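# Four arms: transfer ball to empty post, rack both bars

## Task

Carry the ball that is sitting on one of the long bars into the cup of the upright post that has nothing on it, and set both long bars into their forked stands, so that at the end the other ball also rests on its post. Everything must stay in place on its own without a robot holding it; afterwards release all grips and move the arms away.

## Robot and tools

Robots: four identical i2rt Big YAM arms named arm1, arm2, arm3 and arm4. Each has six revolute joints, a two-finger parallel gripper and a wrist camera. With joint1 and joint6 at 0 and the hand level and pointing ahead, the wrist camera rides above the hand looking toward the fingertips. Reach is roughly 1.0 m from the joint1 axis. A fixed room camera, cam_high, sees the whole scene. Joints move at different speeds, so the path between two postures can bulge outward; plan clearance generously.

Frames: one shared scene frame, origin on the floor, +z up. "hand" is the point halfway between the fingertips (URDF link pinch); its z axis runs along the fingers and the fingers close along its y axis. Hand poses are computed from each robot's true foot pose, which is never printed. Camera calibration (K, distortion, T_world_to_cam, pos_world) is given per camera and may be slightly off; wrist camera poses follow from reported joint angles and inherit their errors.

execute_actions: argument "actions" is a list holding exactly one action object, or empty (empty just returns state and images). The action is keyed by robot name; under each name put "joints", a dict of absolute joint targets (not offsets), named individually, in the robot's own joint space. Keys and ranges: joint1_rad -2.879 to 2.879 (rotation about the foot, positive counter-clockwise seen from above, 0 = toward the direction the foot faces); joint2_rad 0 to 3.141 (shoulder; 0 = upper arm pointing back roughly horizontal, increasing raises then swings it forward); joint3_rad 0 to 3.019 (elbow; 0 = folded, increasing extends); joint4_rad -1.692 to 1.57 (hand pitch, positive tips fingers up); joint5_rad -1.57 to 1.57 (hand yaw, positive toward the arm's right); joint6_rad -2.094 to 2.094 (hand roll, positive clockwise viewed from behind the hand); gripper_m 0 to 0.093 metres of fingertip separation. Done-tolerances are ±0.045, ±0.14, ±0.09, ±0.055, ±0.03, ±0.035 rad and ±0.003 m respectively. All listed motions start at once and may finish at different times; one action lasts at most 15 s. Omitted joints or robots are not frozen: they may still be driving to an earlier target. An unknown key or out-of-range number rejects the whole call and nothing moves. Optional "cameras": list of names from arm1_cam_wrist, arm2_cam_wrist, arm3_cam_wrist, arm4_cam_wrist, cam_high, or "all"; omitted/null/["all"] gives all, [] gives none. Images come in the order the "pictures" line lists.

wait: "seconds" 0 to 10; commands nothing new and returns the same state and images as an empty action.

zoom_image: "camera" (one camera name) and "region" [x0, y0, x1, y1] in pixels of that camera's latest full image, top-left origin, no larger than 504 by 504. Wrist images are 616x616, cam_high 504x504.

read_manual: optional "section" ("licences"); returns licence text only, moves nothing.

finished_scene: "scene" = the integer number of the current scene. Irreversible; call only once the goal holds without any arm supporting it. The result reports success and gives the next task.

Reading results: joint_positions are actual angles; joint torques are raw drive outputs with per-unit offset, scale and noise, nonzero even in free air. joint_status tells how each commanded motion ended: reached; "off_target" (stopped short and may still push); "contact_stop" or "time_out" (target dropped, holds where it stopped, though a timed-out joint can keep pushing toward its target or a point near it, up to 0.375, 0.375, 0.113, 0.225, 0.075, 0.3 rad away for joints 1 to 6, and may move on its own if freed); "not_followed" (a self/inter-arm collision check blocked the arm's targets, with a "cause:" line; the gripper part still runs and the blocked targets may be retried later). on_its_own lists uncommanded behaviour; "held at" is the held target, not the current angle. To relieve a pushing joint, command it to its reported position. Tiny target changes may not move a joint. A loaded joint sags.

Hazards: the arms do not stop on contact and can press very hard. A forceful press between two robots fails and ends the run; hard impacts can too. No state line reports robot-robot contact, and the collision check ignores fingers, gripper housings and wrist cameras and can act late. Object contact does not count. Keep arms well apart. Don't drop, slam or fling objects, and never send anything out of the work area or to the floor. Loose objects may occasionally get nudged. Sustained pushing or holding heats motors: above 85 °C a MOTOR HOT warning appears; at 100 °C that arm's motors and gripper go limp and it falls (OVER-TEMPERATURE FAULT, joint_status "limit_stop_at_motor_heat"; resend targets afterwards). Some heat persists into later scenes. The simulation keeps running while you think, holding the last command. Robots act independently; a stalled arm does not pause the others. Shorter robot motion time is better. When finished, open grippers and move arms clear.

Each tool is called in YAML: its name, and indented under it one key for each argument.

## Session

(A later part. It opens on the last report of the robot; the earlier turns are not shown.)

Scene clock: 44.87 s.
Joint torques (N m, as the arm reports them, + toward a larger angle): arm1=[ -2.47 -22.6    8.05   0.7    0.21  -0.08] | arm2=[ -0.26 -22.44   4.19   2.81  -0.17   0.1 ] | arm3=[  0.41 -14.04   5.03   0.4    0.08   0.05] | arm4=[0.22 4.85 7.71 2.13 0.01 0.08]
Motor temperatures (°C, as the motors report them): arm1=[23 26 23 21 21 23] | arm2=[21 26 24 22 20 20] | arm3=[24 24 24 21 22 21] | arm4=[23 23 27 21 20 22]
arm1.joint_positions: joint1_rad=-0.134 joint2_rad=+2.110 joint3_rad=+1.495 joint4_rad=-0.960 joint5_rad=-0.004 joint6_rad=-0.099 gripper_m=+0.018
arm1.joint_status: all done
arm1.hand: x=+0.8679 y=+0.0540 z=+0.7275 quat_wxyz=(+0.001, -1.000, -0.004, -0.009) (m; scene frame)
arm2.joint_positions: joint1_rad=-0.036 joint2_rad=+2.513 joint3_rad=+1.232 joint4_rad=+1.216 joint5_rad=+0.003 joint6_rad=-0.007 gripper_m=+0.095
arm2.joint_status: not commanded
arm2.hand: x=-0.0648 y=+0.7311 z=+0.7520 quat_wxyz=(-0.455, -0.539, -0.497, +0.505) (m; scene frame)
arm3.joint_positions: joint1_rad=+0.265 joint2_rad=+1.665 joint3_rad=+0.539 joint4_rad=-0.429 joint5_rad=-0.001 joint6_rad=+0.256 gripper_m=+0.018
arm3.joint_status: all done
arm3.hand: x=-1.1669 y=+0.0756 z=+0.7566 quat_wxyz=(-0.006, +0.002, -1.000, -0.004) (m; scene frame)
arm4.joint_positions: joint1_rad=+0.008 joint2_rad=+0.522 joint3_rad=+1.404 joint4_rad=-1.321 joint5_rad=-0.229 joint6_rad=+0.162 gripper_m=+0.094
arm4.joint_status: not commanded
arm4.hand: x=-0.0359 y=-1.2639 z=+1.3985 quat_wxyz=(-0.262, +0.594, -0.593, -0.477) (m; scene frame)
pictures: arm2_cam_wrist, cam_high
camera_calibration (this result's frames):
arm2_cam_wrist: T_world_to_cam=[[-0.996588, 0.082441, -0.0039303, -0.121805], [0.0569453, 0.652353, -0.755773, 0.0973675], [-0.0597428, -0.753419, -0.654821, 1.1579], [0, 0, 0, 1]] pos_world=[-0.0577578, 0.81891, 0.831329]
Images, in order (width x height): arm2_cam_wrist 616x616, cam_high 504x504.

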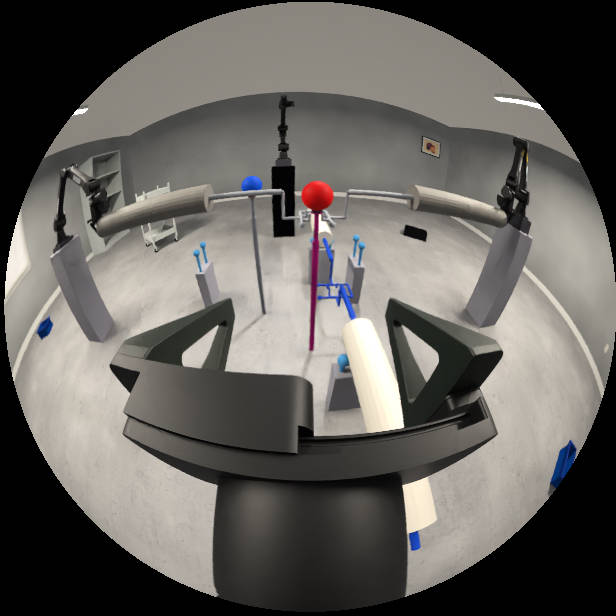

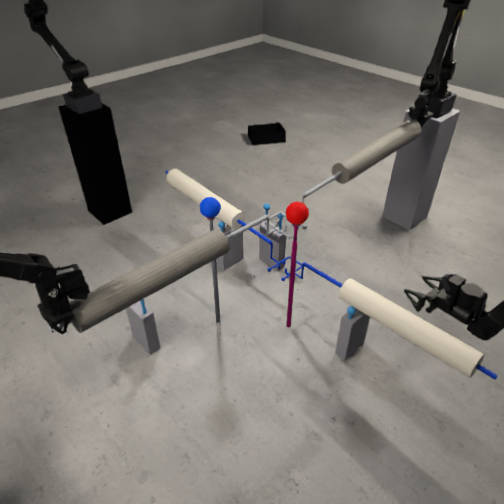

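execute_actions:
  actions:
    - {"arm1":{"joints":{"joint1_rad":-0.03,"joint2_rad":1.96,"joint3_rad":1.52,"joint4_rad":-1.062,"joint6_rad":0.008}},"arm3":{"joints":{"joint1_rad":-0.003,"joint2_rad":1.462,"joint3_rad":0.563,"joint4_rad":-0.609,"joint6_rad":-0.009}}}
  cameras: ["arm2_cam_wrist","cam_high"]

zoom_image:
  camera: "arm2_cam_wrist"
  region: [200, 130, 400, 250]

Scene clock: 46.47 s.
Joint torques (N m, as the arm reports them, + toward a larger angle): arm1=[ -2.88 -19.95   9.14   0.25   0.22  -0.08] | arm2=[ -0.23 -22.46   4.19   2.82  -0.17   0.1 ] | arm3=[  0.09 -11.1    7.77   0.12   0.04   0.05] | arm4=[0.29 4.92 7.71 2.11 0.01 0.08]
Motor temperatures (°C, as the motors report them): arm1=[23 26 23 21 21 23] | arm2=[21 26 24 22 20 20] | arm3=[24 24 24 21 22 21] | arm4=[23 23 27 21 20 22]
arm1.joint_positions: joint1_rad=-0.018 joint2_rad=+1.997 joint3_rad=+1.495 joint4_rad=-1.060 joint5_rad=-0.005 joint6_rad=+0.014 gripper_m=+0.018
arm1.joint_status: all done
arm1.hand: x=+0.8730 y=-0.0142 z=+0.7903 quat_wxyz=(+0.001, -1.000, -0.005, -0.003) (m; scene frame)
arm2.joint_positions: joint1_rad=-0.036 joint2_rad=+2.513 joint3_rad=+1.232 joint4_rad=+1.216 joint5_rad=+0.003 joint6_rad=-0.007 gripper_m=+0.095
arm2.joint_status: not commanded
arm2.hand: x=-0.0648 y=+0.7311 z=+0.7520 quat_wxyz=(-0.455, -0.539, -0.497, +0.505) (m; scene frame)
arm3.joint_positions: joint1_rad=+0.005 joint2_rad=+1.481 joint3_rad=+0.539 joint4_rad=-0.598 joint5_rad=+0.000 joint6_rad=-0.007 gripper_m=+0.018
arm3.joint_status: all done
arm3.hand: x=-1.1621 y=+0.0001 z=+0.8050 quat_wxyz=(-0.015, +0.004, -1.000, -0.002) (m; scene frame)
arm4.joint_positions: joint1_rad=+0.008 joint2_rad=+0.522 joint3_rad=+1.404 joint4_rad=-1.321 joint5_rad=-0.229 joint6_rad=+0.162 gripper_m=+0.094
arm4.joint_status: not commanded
arm4.hand: x=-0.0359 y=-1.2639 z=+1.3985 quat_wxyz=(-0.262, +0.594, -0.593, -0.477) (m; scene frame)
pictures: arm2_cam_wrist, cam_high
camera_calibration (this result's frames):
arm2_cam_wrist: T_world_to_cam=[[-0.996588, 0.082441, -0.0039303, -0.121805], [0.0569453, 0.652353, -0.755773, 0.0973675], [-0.0597428, -0.753419, -0.654821, 1.1579], [0, 0, 0, 1]] pos_world=[-0.0577578, 0.81891, 0.831329]
Images, in order (width x height): arm2_cam_wrist 616x616, cam_high 504x504.

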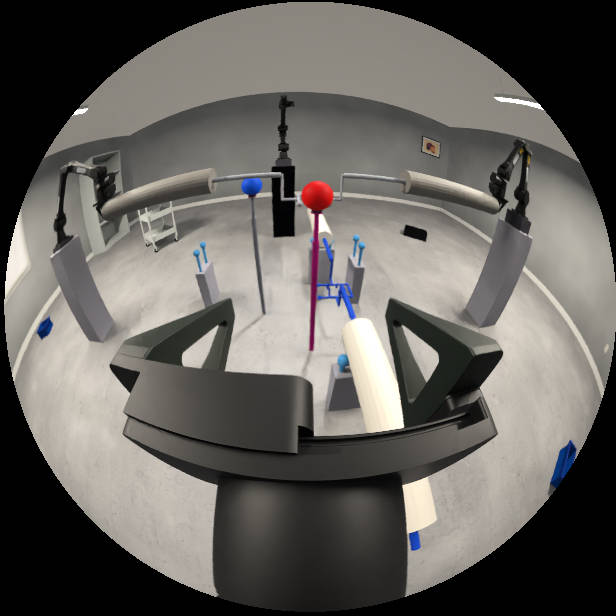

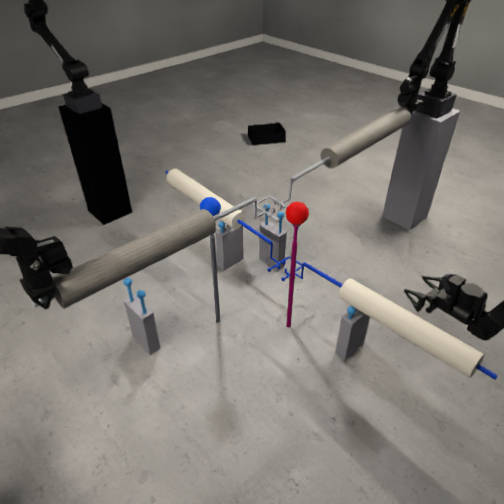

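Region (200, 130, 400, 250) of arm2_cam_wrist's 616x616 image, scaled by 2.520, with more detail than that image has; it fills the top 302 rows of this view, and the rest is white.

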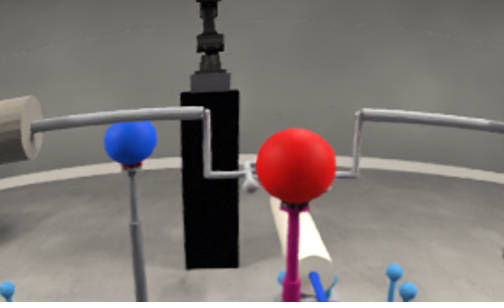

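execute_actions:
  actions:
    - {"arm1":{"joints":{"joint1_rad":0.127,"joint2_rad":1.913,"joint3_rad":1.632,"joint4_rad":-1.197,"joint6_rad":0.168}},"arm3":{"joints":{"joint1_rad":-0.321,"joint2_rad":1.362,"joint3_rad":0.664,"joint4_rad":-0.812,"joint6_rad":-0.327}}}
  cameras: ["arm2_cam_wrist","cam_high"]

zoom_image:
  camera: "arm2_cam_wrist"
  region: [200, 130, 400, 250]

Scene clock: 48.30 s.
Joint torques (N m, as the arm reports them, + toward a larger angle): arm1=[ -1.47 -20.48  12.38  -0.18   0.28   0.  ] | arm2=[ -0.27 -22.42   4.19   2.83  -0.17   0.1 ] | arm3=[ -0.39 -11.68   9.57  -0.28   0.13   0.01] | arm4=[0.21 4.86 7.69 2.08 0.   0.07]
Motor temperatures (°C, as the motors report them): arm1=[23 26 23 21 21 23] | arm2=[21 26 24 22 20 20] | arm3=[24 24 25 21 22 21] | arm4=[23 23 27 21 20 22]
arm1.joint_positions: joint1_rad=+0.136 joint2_rad=+1.956 joint3_rad=+1.571 joint4_rad=-1.179 joint5_rad=-0.006 joint6_rad=+0.167 gripper_m=+0.018
arm1.joint_status: all done
arm1.hand: x=+0.8759 y=-0.1041 z=+0.8388 quat_wxyz=(+0.000, -1.000, -0.006, -0.005) (m; scene frame)
arm2.joint_positions: joint1_rad=-0.036 joint2_rad=+2.513 joint3_rad=+1.232 joint4_rad=+1.216 joint5_rad=+0.003 joint6_rad=-0.007 gripper_m=+0.095
arm2.joint_status: not commanded
arm2.hand: x=-0.0648 y=+0.7311 z=+0.7520 quat_wxyz=(-0.455, -0.539, -0.497, +0.505) (m; scene frame)
arm3.joint_positions: joint1_rad=-0.310 joint2_rad=+1.384 joint3_rad=+0.635 joint4_rad=-0.793 joint5_rad=-0.003 joint6_rad=-0.323 gripper_m=+0.018
arm3.joint_status: all done
arm3.hand: x=-1.1599 y=-0.0940 z=+0.8548 quat_wxyz=(-0.013, +0.005, -1.000, +0.001) (m; scene frame)
arm4.joint_positions: joint1_rad=+0.008 joint2_rad=+0.522 joint3_rad=+1.404 joint4_rad=-1.321 joint5_rad=-0.229 joint6_rad=+0.162 gripper_m=+0.094
arm4.joint_status: not commanded
arm4.hand: x=-0.0359 y=-1.2639 z=+1.3985 quat_wxyz=(-0.262, +0.594, -0.593, -0.477) (m; scene frame)
pictures: arm2_cam_wrist, cam_high
camera_calibration (this result's frames):
arm2_cam_wrist: T_world_to_cam=[[-0.996588, 0.082441, -0.0039303, -0.121805], [0.0569453, 0.652353, -0.755773, 0.0973675], [-0.0597428, -0.753419, -0.654821, 1.1579], [0, 0, 0, 1]] pos_world=[-0.0577578, 0.81891, 0.831329]
Images, in order (width x height): arm2_cam_wrist 616x616, cam_high 504x504.

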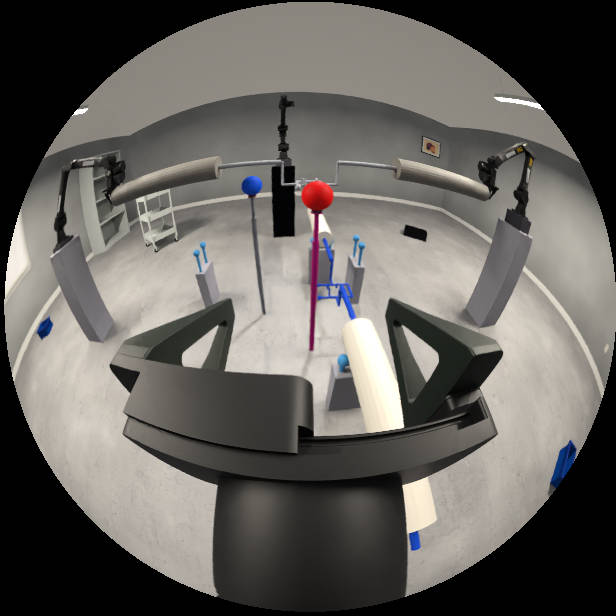

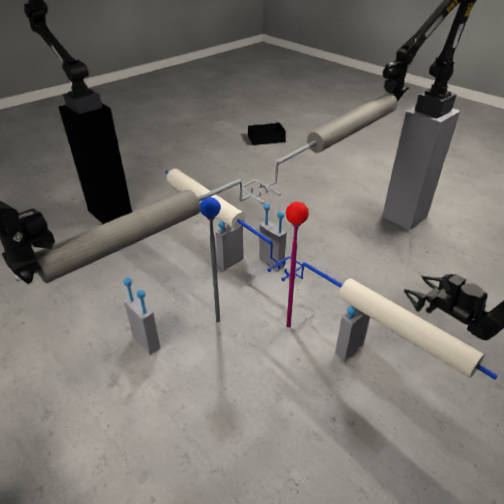

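Region (200, 130, 400, 250) of arm2_cam_wrist's 616x616 image, scaled by 2.520, with more detail than that image has; it fills the top 302 rows of this view, and the rest is white.

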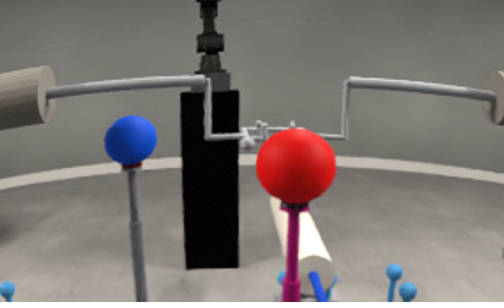

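execute_actions:
  actions:
    - {"arm1":{"joints":{"joint1_rad":0.353,"joint2_rad":2.023,"joint3_rad":1.79,"joint4_rad":-1.253,"joint6_rad":0.396}},"arm3":{"joints":{"joint1_rad":-0.685,"joint2_rad":1.56,"joint3_rad":0.852,"joint4_rad":-0.822,"joint6_rad":-0.69}}}
  cameras: ["arm2_cam_wrist","cam_high"]

Scene clock: 50.07 s.
Joint torques (N m, as the arm reports them, + toward a larger angle): arm1=[ -1.7  -21.87  11.91   0.07   0.29   0.04] | arm2=[ -0.33 -22.48   4.19   2.82  -0.17   0.1 ] | arm3=[  0.01 -14.71   8.5    0.44  -0.13   0.02] | arm4=[0.22 4.92 7.72 2.12 0.01 0.08]
Motor temperatures (°C, as the motors report them): arm1=[23 26 24 21 21 23] | arm2=[21 26 24 22 20 20] | arm3=[24 24 25 21 22 21] | arm4=[23 23 27 21 20 22]
arm1.joint_positions: joint1_rad=+0.360 joint2_rad=+2.065 joint3_rad=+1.736 joint4_rad=-1.245 joint5_rad=-0.006 joint6_rad=+0.392 gripper_m=+0.018
arm1.joint_status: all done
arm1.hand: x=+0.8769 y=-0.2442 z=+0.8340 quat_wxyz=(+0.001, -1.000, -0.005, -0.010) (m; scene frame)
arm2.joint_positions: joint1_rad=-0.036 joint2_rad=+2.513 joint3_rad=+1.232 joint4_rad=+1.216 joint5_rad=+0.003 joint6_rad=-0.007 gripper_m=+0.095
arm2.joint_status: not commanded
arm2.hand: x=-0.0648 y=+0.7311 z=+0.7520 quat_wxyz=(-0.455, -0.539, -0.497, +0.505) (m; scene frame)
arm3.joint_positions: joint1_rad=-0.671 joint2_rad=+1.575 joint3_rad=+0.835 joint4_rad=-0.823 joint5_rad=+0.003 joint6_rad=-0.685 gripper_m=+0.018
arm3.joint_status: all done
arm3.hand: x=-1.1577 y=-0.2352 z=+0.8504 quat_wxyz=(-0.001, +0.005, -1.000, +0.002) (m; scene frame)
arm4.joint_positions: joint1_rad=+0.008 joint2_rad=+0.522 joint3_rad=+1.404 joint4_rad=-1.321 joint5_rad=-0.229 joint6_rad=+0.162 gripper_m=+0.094
arm4.joint_status: not commanded
arm4.hand: x=-0.0359 y=-1.2639 z=+1.3985 quat_wxyz=(-0.262, +0.594, -0.593, -0.477) (m; scene frame)
pictures: arm2_cam_wrist, cam_high
camera_calibration (this result's frames):
arm2_cam_wrist: T_world_to_cam=[[-0.996588, 0.082441, -0.0039303, -0.121805], [0.0569453, 0.652353, -0.755773, 0.0973675], [-0.0597428, -0.753419, -0.654821, 1.1579], [0, 0, 0, 1]] pos_world=[-0.0577578, 0.81891, 0.831329]
Images, in order (width x height): arm2_cam_wrist 616x616, cam_high 504x504.

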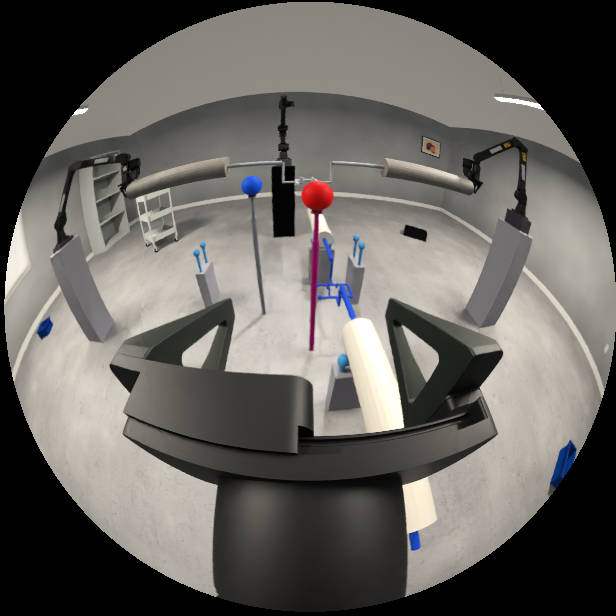

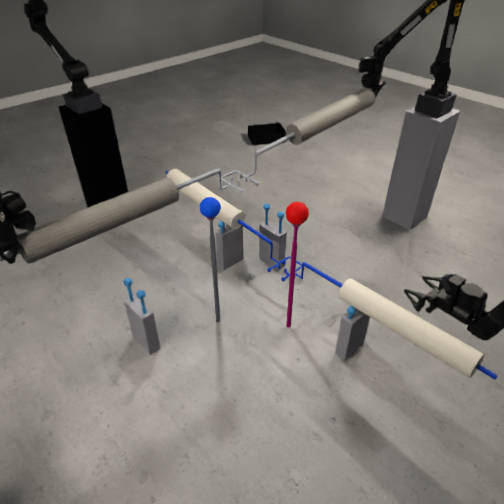

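execute_actions:
  actions:
    - {"arm1":{"joints":{"joint1_rad":0.447,"joint2_rad":2.097,"joint3_rad":1.611,"joint4_rad":-1.008,"joint6_rad":0.492}},"arm3":{"joints":{"joint1_rad":-0.711,"joint2_rad":1.895,"joint3_rad":0.975,"joint4_rad":-0.598,"joint6_rad":-0.715}}}
  cameras: ["arm1_cam_wrist","arm3_cam_wrist","cam_high"]

Scene clock: 52.17 s.
Joint torques (N m, as the arm reports them, + toward a larger angle): arm1=[ -1.84 -22.91   8.19   0.57   0.14   0.1 ] | arm2=[ -0.32 -22.45   4.19   2.83  -0.17   0.1 ] | arm3=[  0.26 -18.3    7.83   0.2    0.28   0.06] | arm4=[0.3  4.92 7.7  2.12 0.01 0.07]
Motor temperatures (°C, as the motors report them): arm1=[23 26 24 21 21 23] | arm2=[21 26 24 22 20 20] | arm3=[24 24 25 21 22 21] | arm4=[23 23 27 21 20 22]
arm1.joint_positions: joint1_rad=+0.450 joint2_rad=+2.152 joint3_rad=+1.594 joint4_rad=-1.016 joint5_rad=-0.001 joint6_rad=+0.483 gripper_m=+0.018
arm1.joint_status: all done
arm1.hand: x=+0.9134 y=-0.2878 z=+0.7335 quat_wxyz=(+0.004, -1.000, -0.005, -0.009) (m; scene frame)
arm2.joint_positions: joint1_rad=-0.036 joint2_rad=+2.513 joint3_rad=+1.232 joint4_rad=+1.216 joint5_rad=+0.003 joint6_rad=-0.007 gripper_m=+0.095
arm2.joint_status: not commanded
arm2.hand: x=-0.0648 y=+0.7311 z=+0.7520 quat_wxyz=(-0.455, -0.539, -0.497, +0.505) (m; scene frame)
arm3.joint_positions: joint1_rad=-0.700 joint2_rad=+1.910 joint3_rad=+0.948 joint4_rad=-0.595 joint5_rad=-0.008 joint6_rad=-0.715 gripper_m=+0.018
arm3.joint_status: all done
arm3.hand: x=-1.1187 y=-0.2796 z=+0.7505 quat_wxyz=(-0.007, +0.006, -1.000, +0.000) (m; scene frame)
arm4.joint_positions: joint1_rad=+0.008 joint2_rad=+0.522 joint3_rad=+1.404 joint4_rad=-1.321 joint5_rad=-0.229 joint6_rad=+0.162 gripper_m=+0.094
arm4.joint_status: not commanded
arm4.hand: x=-0.0359 y=-1.2639 z=+1.3985 quat_wxyz=(-0.262, +0.594, -0.593, -0.477) (m; scene frame)
pictures: arm1_cam_wrist, arm3_cam_wrist, cam_high
camera_calibration (this result's frames):
arm1_cam_wrist: T_world_to_cam=[[-0.0174989, 0.99983, 0.00583636, 0.298755], [0.810866, 0.0107761, 0.585132, -1.15928], [0.58497, 0.0149717, -0.810917, 0.189378], [0, 0, 0, 1]] pos_world=[0.834465, -0.289047, 0.830155]
arm3_cam_wrist: T_world_to_cam=[[0.0117381, -0.99993, 0.001581, -0.268131], [-0.824637, -0.00878612, 0.565594, -1.34292], [-0.565541, -0.00794278, -0.824682, 0.109263], [0, 0, 0, 1]] pos_world=[-1.04248, -0.279044, 0.850079]
Images, in order (width x height): arm1_cam_wrist 616x616, arm3_cam_wrist 616x616, cam_high 504x504.

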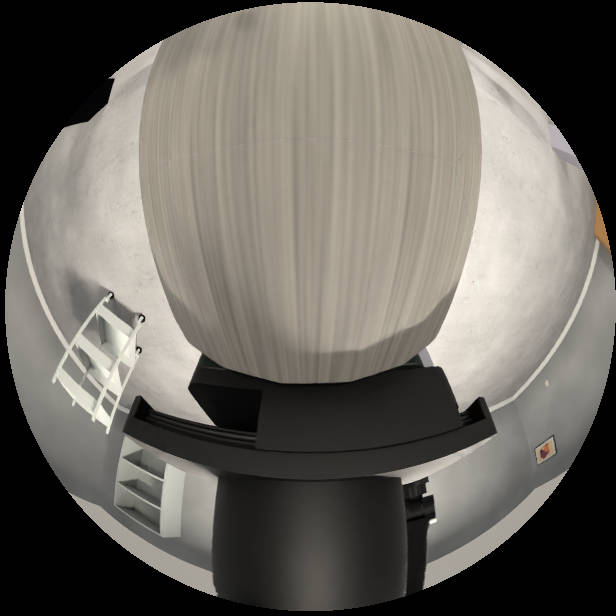

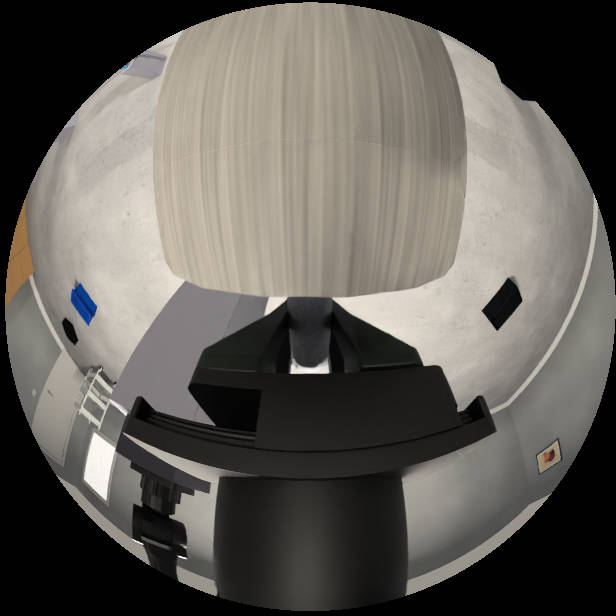

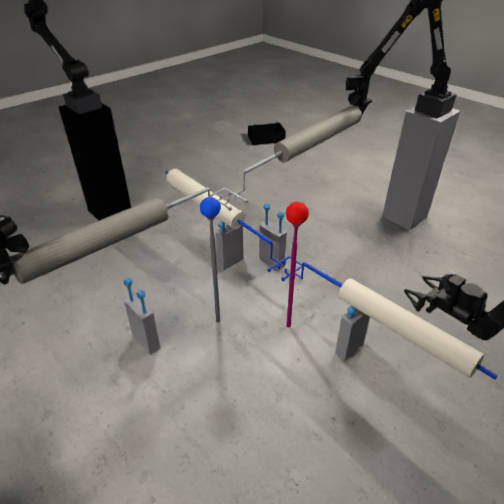

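execute_actions:
  actions:
    - {"arm1":{"joints":{"joint1_rad":0.512,"joint2_rad":2.168,"joint3_rad":1.398,"joint4_rad":-0.717,"joint6_rad":0.559}},"arm3":{"joints":{"joint1_rad":-0.617,"joint2_rad":2.219,"joint3_rad":1.172,"joint4_rad":-0.467,"joint6_rad":-0.625}}}
  cameras: ["arm2_cam_wrist","arm3_cam_wrist","cam_high"]

Scene clock: 53.73 s.
Joint torques (N m, as the arm reports them, + toward a larger angle): arm1=[ -1.86 -21.36   6.8    1.01   0.23   0.1 ] | arm2=[ -0.26 -22.41   4.18   2.84  -0.18   0.1 ] | arm3=[  1.56 -22.57   6.55   0.28   0.24   0.12] | arm4=[0.29 4.94 7.7  2.09 0.   0.08]
Motor temperatures (°C, as the motors report them): arm1=[23 26 24 21 21 23] | arm2=[21 26 24 22 20 20] | arm3=[24 24 25 21 22 21] | arm4=[23 23 27 21 20 22]
arm1.joint_positions: joint1_rad=+0.516 joint2_rad=+2.217 joint3_rad=+1.380 joint4_rad=-0.737 joint5_rad=-0.004 joint6_rad=+0.550 gripper_m=+0.018
arm1.joint_status: all done
arm1.hand: x=+0.9780 y=-0.2956 z=+0.6353 quat_wxyz=(+0.002, -1.000, -0.004, -0.010) (m; scene frame)
arm2.joint_positions: joint1_rad=-0.036 joint2_rad=+2.513 joint3_rad=+1.232 joint4_rad=+1.216 joint5_rad=+0.003 joint6_rad=-0.007 gripper_m=+0.095
arm2.joint_status: not commanded
arm2.hand: x=-0.0648 y=+0.7311 z=+0.7520 quat_wxyz=(-0.455, -0.539, -0.497, +0.505) (m; scene frame)
arm3.joint_positions: joint1_rad=-0.618 joint2_rad=+2.235 joint3_rad=+1.148 joint4_rad=-0.465 joint5_rad=-0.008 joint6_rad=-0.632 gripper_m=+0.018
arm3.joint_status: all done
arm3.hand: x=-1.0509 y=-0.2847 z=+0.6475 quat_wxyz=(-0.009, +0.005, -1.000, +0.001) (m; scene frame)
arm4.joint_positions: joint1_rad=+0.008 joint2_rad=+0.522 joint3_rad=+1.404 joint4_rad=-1.321 joint5_rad=-0.229 joint6_rad=+0.162 gripper_m=+0.094
arm4.joint_status: not commanded
arm4.hand: x=-0.0359 y=-1.2639 z=+1.3985 quat_wxyz=(-0.262, +0.594, -0.593, -0.477) (m; scene frame)
pictures: arm2_cam_wrist, arm3_cam_wrist, cam_high
camera_calibration (this result's frames):
arm2_cam_wrist: T_world_to_cam=[[-0.996588, 0.082441, -0.0039303, -0.121805], [0.0569453, 0.652353, -0.755773, 0.0973675], [-0.0597428, -0.753419, -0.654821, 1.1579], [0, 0, 0, 1]] pos_world=[-0.0577578, 0.81891, 0.831329]
arm3_cam_wrist: T_world_to_cam=[[0.00982034, -0.999947, 0.00323843, -0.276981], [-0.826736, -0.00629737, 0.562555, -1.22832], [-0.562504, -0.0082018, -0.826754, 0.0669772], [0, 0, 0, 1]] pos_world=[-0.975105, -0.284152, 0.74727]
Images, in order (width x height): arm2_cam_wrist 616x616, arm3_cam_wrist 616x616, cam_high 504x504.

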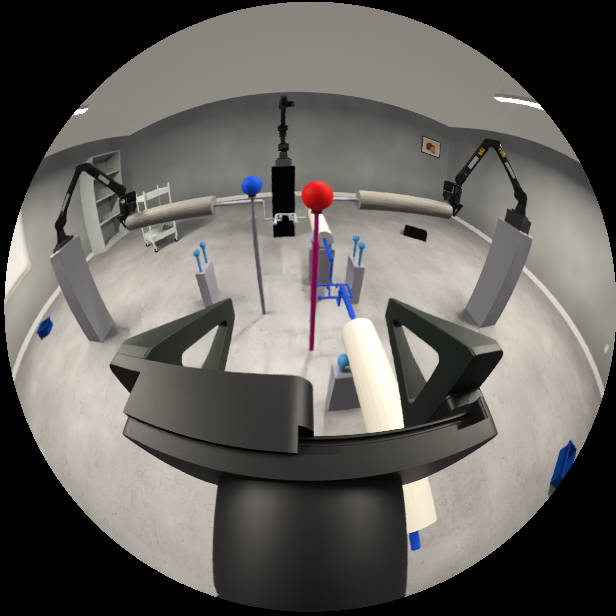

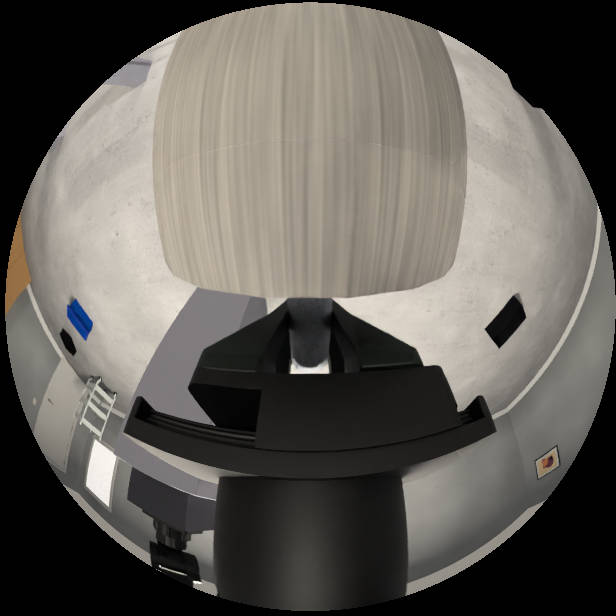

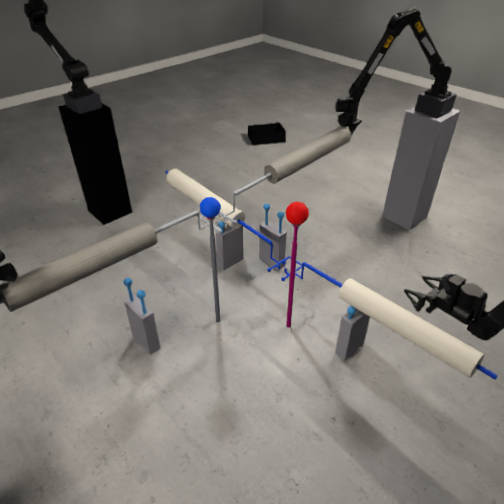

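execute_actions:
  actions:
    - {"arm1":{"joints":{"joint1_rad":0.558,"joint2_rad":2.34,"joint3_rad":1.324,"joint4_rad":-0.461,"joint6_rad":0.606}},"arm3":{"joints":{"joint1_rad":-0.57,"joint2_rad":2.516,"joint3_rad":1.402,"joint4_rad":-0.403,"joint6_rad":-0.576}}}
  cameras: ["arm2_cam_wrist","arm4_cam_wrist","cam_high"]

zoom_image:
  camera: "cam_high"
  region: [90, 150, 330, 370]

zoom_image:
  camera: "arm2_cam_wrist"
  region: [160, 180, 420, 320]

Scene clock: 55.33 s.
Joint torques (N m, as the arm reports them, + toward a larger angle): arm1=[ -1.72 -21.62   4.71   1.03   0.35   0.15] | arm2=[ -0.3  -22.44   4.19   2.84  -0.17   0.1 ] | arm3=[  1.26 -23.83   5.62   0.23   0.15   0.16] | arm4=[0.13 4.87 7.69 2.11 0.01 0.07]
Motor temperatures (°C, as the motors report them): arm1=[23 26 24 21 21 23] | arm2=[21 26 24 22 20 20] | arm3=[24 24 25 21 22 21] | arm4=[23 23 27 21 20 22]
arm1.joint_positions: joint1_rad=+0.561 joint2_rad=+2.398 joint3_rad=+1.311 joint4_rad=-0.482 joint5_rad=-0.008 joint6_rad=+0.591 gripper_m=+0.018
arm1.joint_status: all done
arm1.hand: x=+1.0219 y=-0.2966 z=+0.5261 quat_wxyz=(+0.000, -1.000, -0.006, -0.009) (m; scene frame)
arm2.joint_positions: joint1_rad=-0.036 joint2_rad=+2.513 joint3_rad=+1.232 joint4_rad=+1.216 joint5_rad=+0.003 joint6_rad=-0.007 gripper_m=+0.095
arm2.joint_status: not commanded
arm2.hand: x=-0.0648 y=+0.7311 z=+0.7520 quat_wxyz=(-0.455, -0.539, -0.497, +0.505) (m; scene frame)
arm3.joint_positions: joint1_rad=-0.572 joint2_rad=+2.533 joint3_rad=+1.383 joint4_rad=-0.400 joint5_rad=-0.005 joint6_rad=-0.587 gripper_m=+0.018
arm3.joint_status: all done
arm3.hand: x=-1.0042 y=-0.2884 z=+0.5409 quat_wxyz=(-0.009, +0.005, -1.000, +0.002) (m; scene frame)
arm4.joint_positions: joint1_rad=+0.008 joint2_rad=+0.522 joint3_rad=+1.404 joint4_rad=-1.321 joint5_rad=-0.229 joint6_rad=+0.162 gripper_m=+0.094
arm4.joint_status: not commanded
arm4.hand: x=-0.0359 y=-1.2639 z=+1.3985 quat_wxyz=(-0.262, +0.594, -0.593, -0.477) (m; scene frame)
pictures: arm2_cam_wrist, arm4_cam_wrist, cam_high
camera_calibration (this result's frames):
arm2_cam_wrist: T_world_to_cam=[[-0.996588, 0.082441, -0.0039303, -0.121805], [0.0569453, 0.652353, -0.755773, 0.0973675], [-0.0597428, -0.753419, -0.654821, 1.1579], [0, 0, 0, 1]] pos_world=[-0.0577578, 0.81891, 0.831329]
arm4_cam_wrist: T_world_to_cam=[[0.956589, 0.14786, -0.251147, 0.574678], [0.0134837, -0.883275, -0.468661, -0.451854], [-0.291128, 0.44493, -0.846925, 1.86341], [0, 0, 0, 1]] pos_world=[-0.00114781, -1.31317, 1.51073]
Images, in order (width x height): arm2_cam_wrist 616x616, arm4_cam_wrist 616x616, cam_high 504x504.

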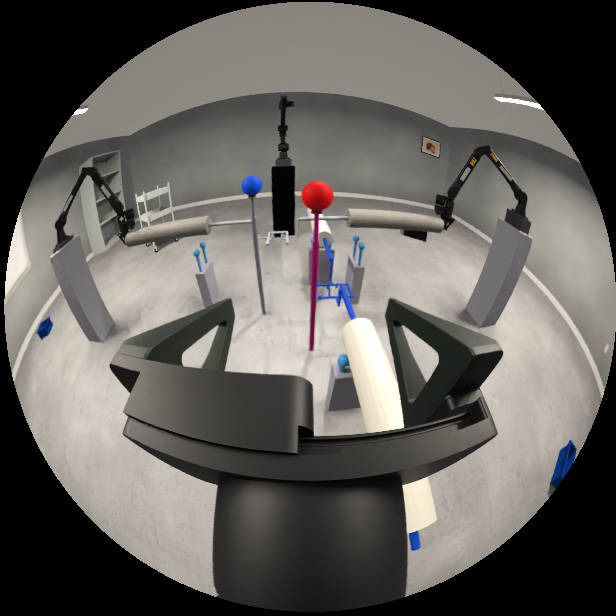

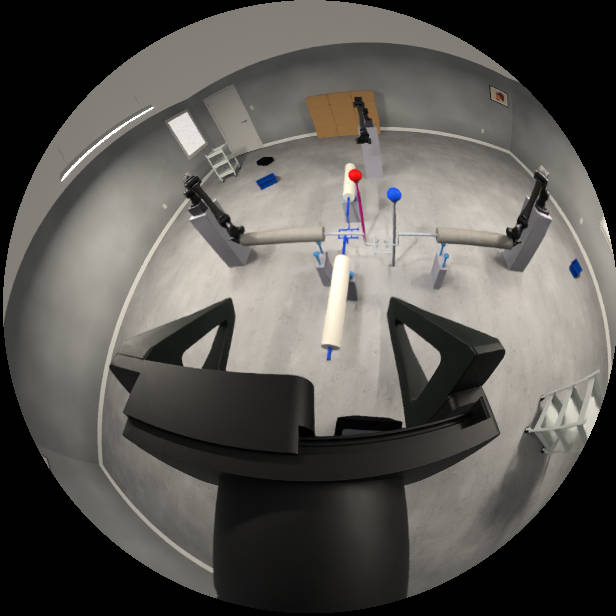

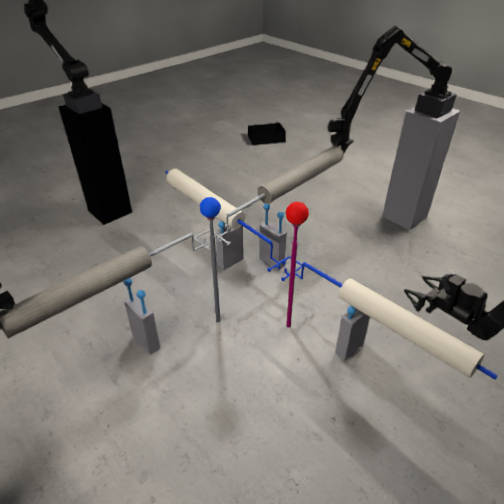

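Region (90, 150, 330, 370) of cam_high's 504x504 image, scaled by 2.100, with more detail than that image has; it fills the top 462 rows of this view, and the rest is white.

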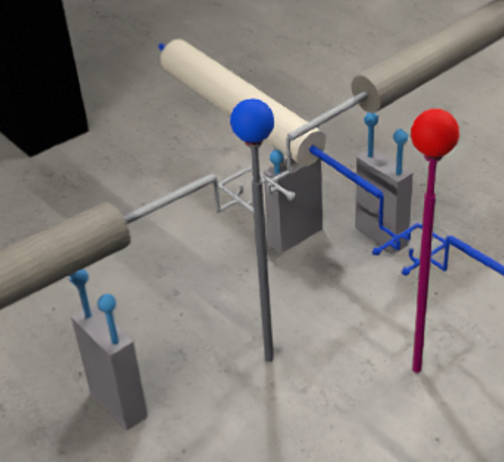

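Region (160, 180, 420, 320) of arm2_cam_wrist's 616x616 image, scaled by 1.938, with more detail than that image has; it fills the top 271 rows of this view, and the rest is white.

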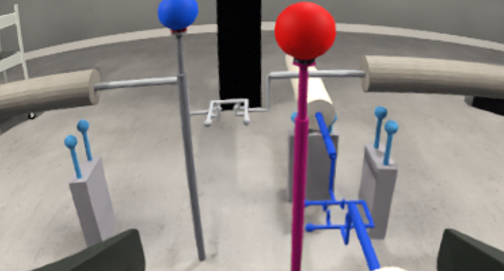

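execute_actions:
  actions:
    - {"arm1":{"joints":{"joint1_rad":0.566,"joint2_rad":2.538,"joint3_rad":1.432,"joint4_rad":-0.341,"joint6_rad":0.62}},"arm3":{"joints":{"joint1_rad":-0.557,"joint2_rad":2.739,"joint3_rad":1.571,"joint4_rad":-0.351,"joint6_rad":-0.562}}}
  cameras: ["arm2_cam_wrist","arm4_cam_wrist","cam_high"]

zoom_image:
  camera: "cam_high"
  region: [90, 150, 330, 370]

zoom_image:
  camera: "arm2_cam_wrist"
  region: [160, 180, 420, 320]

Scene clock: 56.90 s.
Joint torques (N m, as the arm reports them, + toward a larger angle): arm1=[ -1.86 -21.95   5.77   1.05   0.41   0.17] | arm2=[ -0.21 -22.44   4.19   2.81  -0.17   0.1 ] | arm3=[  0.4  -24.38   4.97   0.27   0.1    0.17] | arm4=[0.24 4.87 7.71 2.1  0.01 0.07]
Motor temperatures (°C, as the motors report them): arm1=[23 26 23 21 21 23] | arm2=[21 26 24 22 20 20] | arm3=[24 24 25 21 22 21] | arm4=[23 23 27 21 20 22]
arm1.joint_positions: joint1_rad=+0.570 joint2_rad=+2.597 joint3_rad=+1.394 joint4_rad=-0.366 joint5_rad=-0.009 joint6_rad=+0.602 gripper_m=+0.018
arm1.joint_status: all done
arm1.hand: x=+1.0310 y=-0.2967 z=+0.4397 quat_wxyz=(-0.001, -1.000, -0.005, -0.009) (m; scene frame)
arm2.joint_positions: joint1_rad=-0.036 joint2_rad=+2.513 joint3_rad=+1.232 joint4_rad=+1.216 joint5_rad=+0.003 joint6_rad=-0.007 gripper_m=+0.095
arm2.joint_status: not commanded
arm2.hand: x=-0.0648 y=+0.7311 z=+0.7520 quat_wxyz=(-0.455, -0.539, -0.497, +0.505) (m; scene frame)
arm3.joint_positions: joint1_rad=-0.560 joint2_rad=+2.753 joint3_rad=+1.554 joint4_rad=-0.347 joint5_rad=-0.003 joint6_rad=-0.574 gripper_m=+0.018
arm3.joint_status: all done
arm3.hand: x=-0.9920 y=-0.2887 z=+0.4536 quat_wxyz=(-0.010, +0.005, -1.000, +0.004) (m; scene frame)
arm4.joint_positions: joint1_rad=+0.008 joint2_rad=+0.522 joint3_rad=+1.404 joint4_rad=-1.321 joint5_rad=-0.229 joint6_rad=+0.162 gripper_m=+0.094
arm4.joint_status: not commanded
arm4.hand: x=-0.0359 y=-1.2639 z=+1.3985 quat_wxyz=(-0.262, +0.594, -0.593, -0.477) (m; scene frame)
pictures: arm2_cam_wrist, arm4_cam_wrist, cam_high
camera_calibration (this result's frames):
arm2_cam_wrist: T_world_to_cam=[[-0.996588, 0.082441, -0.0039303, -0.121805], [0.0569453, 0.652353, -0.755773, 0.0973675], [-0.0597428, -0.753419, -0.654821, 1.1579], [0, 0, 0, 1]] pos_world=[-0.0577578, 0.81891, 0.831329]
arm4_cam_wrist: T_world_to_cam=[[0.956589, 0.14786, -0.251147, 0.574678], [0.0134837, -0.883275, -0.468661, -0.451854], [-0.291128, 0.44493, -0.846925, 1.86341], [0, 0, 0, 1]] pos_world=[-0.00114781, -1.31317, 1.51073]
Images, in order (width x height): arm2_cam_wrist 616x616, arm4_cam_wrist 616x616, cam_high 504x504.

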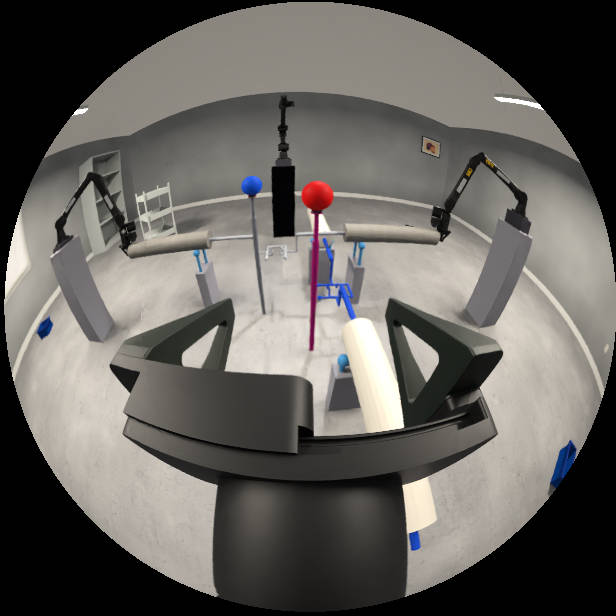

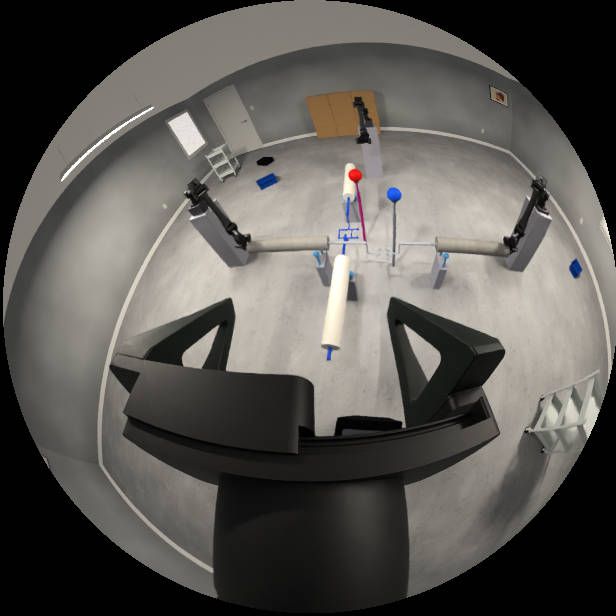

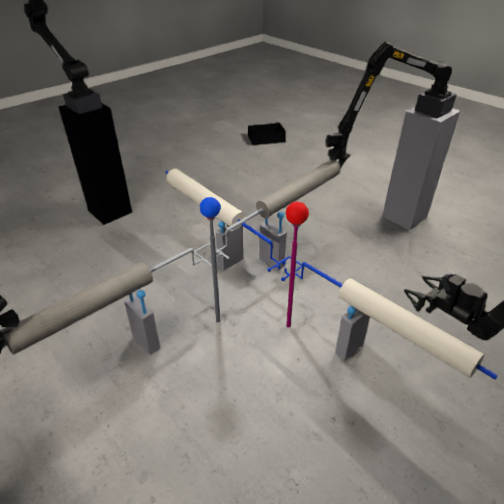

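Region (90, 150, 330, 370) of cam_high's 504x504 image, scaled by 2.100, with more detail than that image has; it fills the top 462 rows of this view, and the rest is white.

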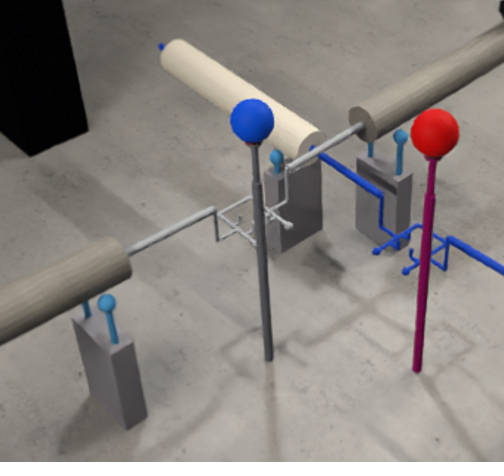

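Region (160, 180, 420, 320) of arm2_cam_wrist's 616x616 image, scaled by 1.938, with more detail than that image has; it fills the top 271 rows of this view, and the rest is white.

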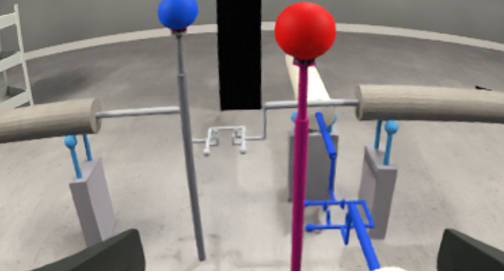

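execute_actions:
  actions:
    - {"arm1":{"joints":{"joint2_rad":2.551,"joint4_rad":-0.32}},"arm3":{"joints":{"joint2_rad":2.758}}}
  cameras: ["arm2_cam_wrist","cam_high"]

zoom_image:
  camera: "arm2_cam_wrist"
  region: [160, 180, 420, 320]

Scene clock: 57.77 s.
Joint torques (N m, as the arm reports them, + toward a larger angle): arm1=[ -1.77 -20.82   5.82   1.83   0.41   0.19] | arm2=[ -0.25 -22.4    4.19   2.81  -0.17   0.1 ] | arm3=[  0.91 -22.72   5.     0.2    0.08   0.16] | arm4=[0.25 4.87 7.69 2.1  0.01 0.07]
Motor temperatures (°C, as the motors report them): arm1=[23 26 23 21 21 23] | arm2=[21 26 24 22 20 20] | arm3=[24 24 25 21 22 21] | arm4=[23 23 27 21 20 22]
arm1.joint_positions: joint1_rad=+0.570 joint2_rad=+2.597 joint3_rad=+1.394 joint4_rad=-0.364 joint5_rad=-0.009 joint6_rad=+0.602 gripper_m=+0.018
arm1.joint_status: all done
arm1.hand: x=+1.0306 y=-0.2969 z=+0.4397 quat_wxyz=(-0.002, -1.000, -0.005, -0.008) (m; scene frame)
arm2.joint_positions: joint1_rad=-0.036 joint2_rad=+2.513 joint3_rad=+1.232 joint4_rad=+1.216 joint5_rad=+0.003 joint6_rad=-0.007 gripper_m=+0.095
arm2.joint_status: not commanded
arm2.hand: x=-0.0648 y=+0.7311 z=+0.7520 quat_wxyz=(-0.455, -0.539, -0.497, +0.505) (m; scene frame)
arm3.joint_positions: joint1_rad=-0.560 joint2_rad=+2.755 joint3_rad=+1.554 joint4_rad=-0.347 joint5_rad=-0.003 joint6_rad=-0.574 gripper_m=+0.018
arm3.joint_status: all done
arm3.hand: x=-0.9925 y=-0.2884 z=+0.4530 quat_wxyz=(-0.010, +0.005, -1.000, +0.004) (m; scene frame)
arm4.joint_positions: joint1_rad=+0.008 joint2_rad=+0.522 joint3_rad=+1.404 joint4_rad=-1.321 joint5_rad=-0.229 joint6_rad=+0.162 gripper_m=+0.094
arm4.joint_status: not commanded
arm4.hand: x=-0.0359 y=-1.2639 z=+1.3985 quat_wxyz=(-0.262, +0.594, -0.593, -0.477) (m; scene frame)
pictures: arm2_cam_wrist, cam_high
camera_calibration (this result's frames):
arm2_cam_wrist: T_world_to_cam=[[-0.996588, 0.082441, -0.0039303, -0.121805], [0.0569453, 0.652353, -0.755773, 0.0973675], [-0.0597428, -0.753419, -0.654821, 1.1579], [0, 0, 0, 1]] pos_world=[-0.0577578, 0.81891, 0.831329]
Images, in order (width x height): arm2_cam_wrist 616x616, cam_high 504x504.

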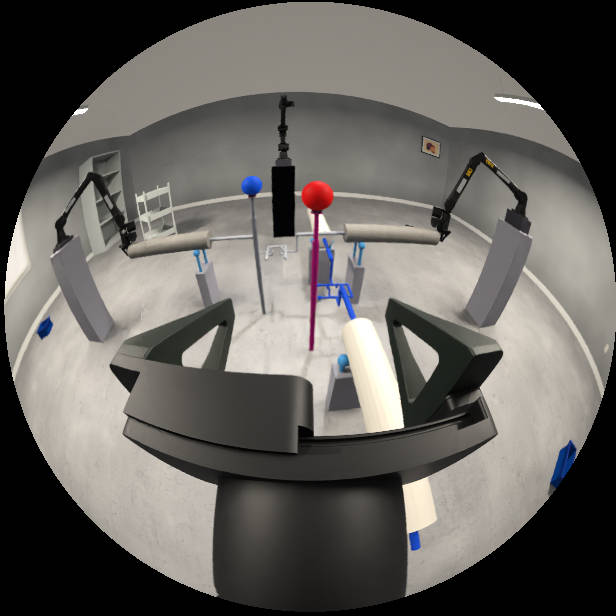

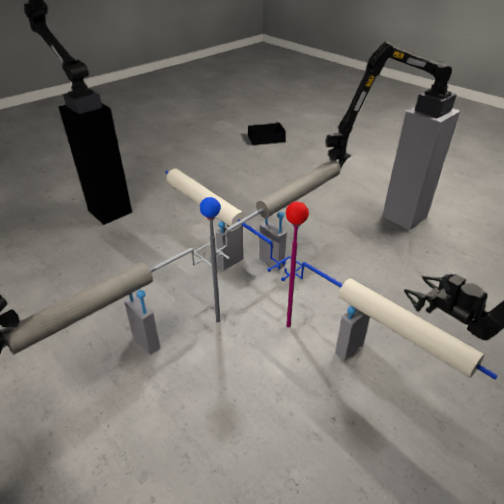

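Region (160, 180, 420, 320) of arm2_cam_wrist's 616x616 image, scaled by 1.938, with more detail than that image has; it fills the top 271 rows of this view, and the rest is white.

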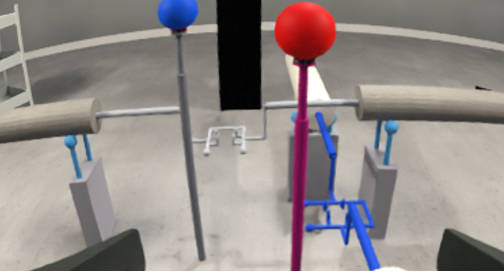

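zoom_image:
  camera: "arm2_cam_wrist"
  region: [335, 215, 395, 275]

zoom_image:
  camera: "arm2_cam_wrist"
  region: [170, 220, 230, 280]

zoom_image:
  camera: "cam_high"
  region: [110, 255, 180, 325]

zoom_image:
  camera: "cam_high"
  region: [245, 185, 305, 245]

Region (335, 215, 395, 275) of arm2_cam_wrist's 616x616 image, scaled by 8.400, with more detail than that image has.

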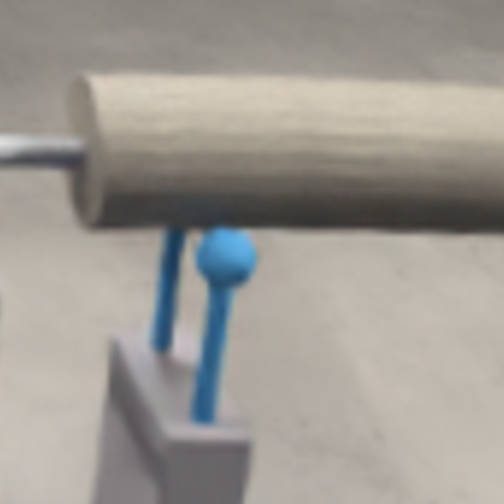

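Region (170, 220, 230, 280) of arm2_cam_wrist's 616x616 image, scaled by 8.400, with more detail than that image has.

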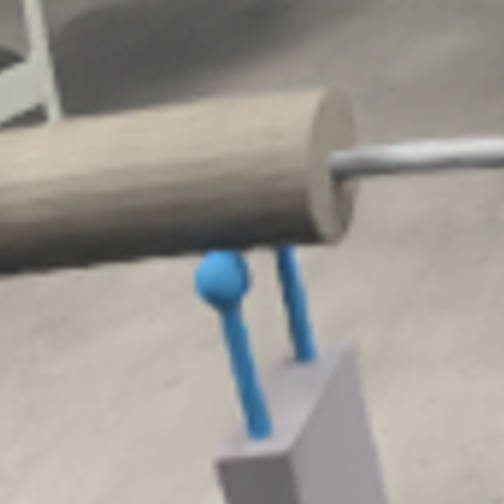

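Region (110, 255, 180, 325) of cam_high's 504x504 image, scaled by 7.200, with more detail than that image has.

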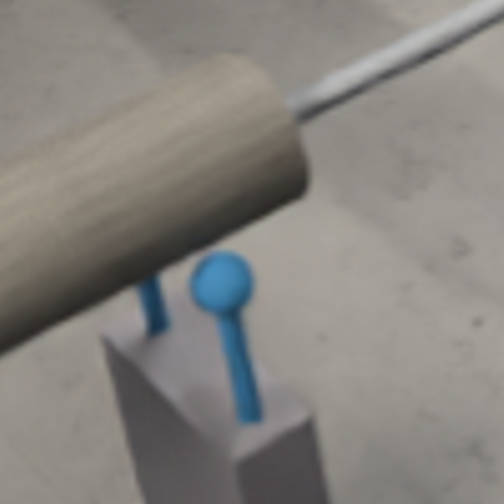

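Region (245, 185, 305, 245) of cam_high's 504x504 image, scaled by 8.400, with more detail than that image has.

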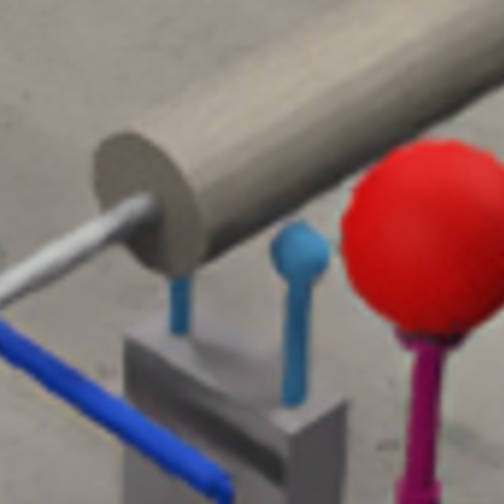

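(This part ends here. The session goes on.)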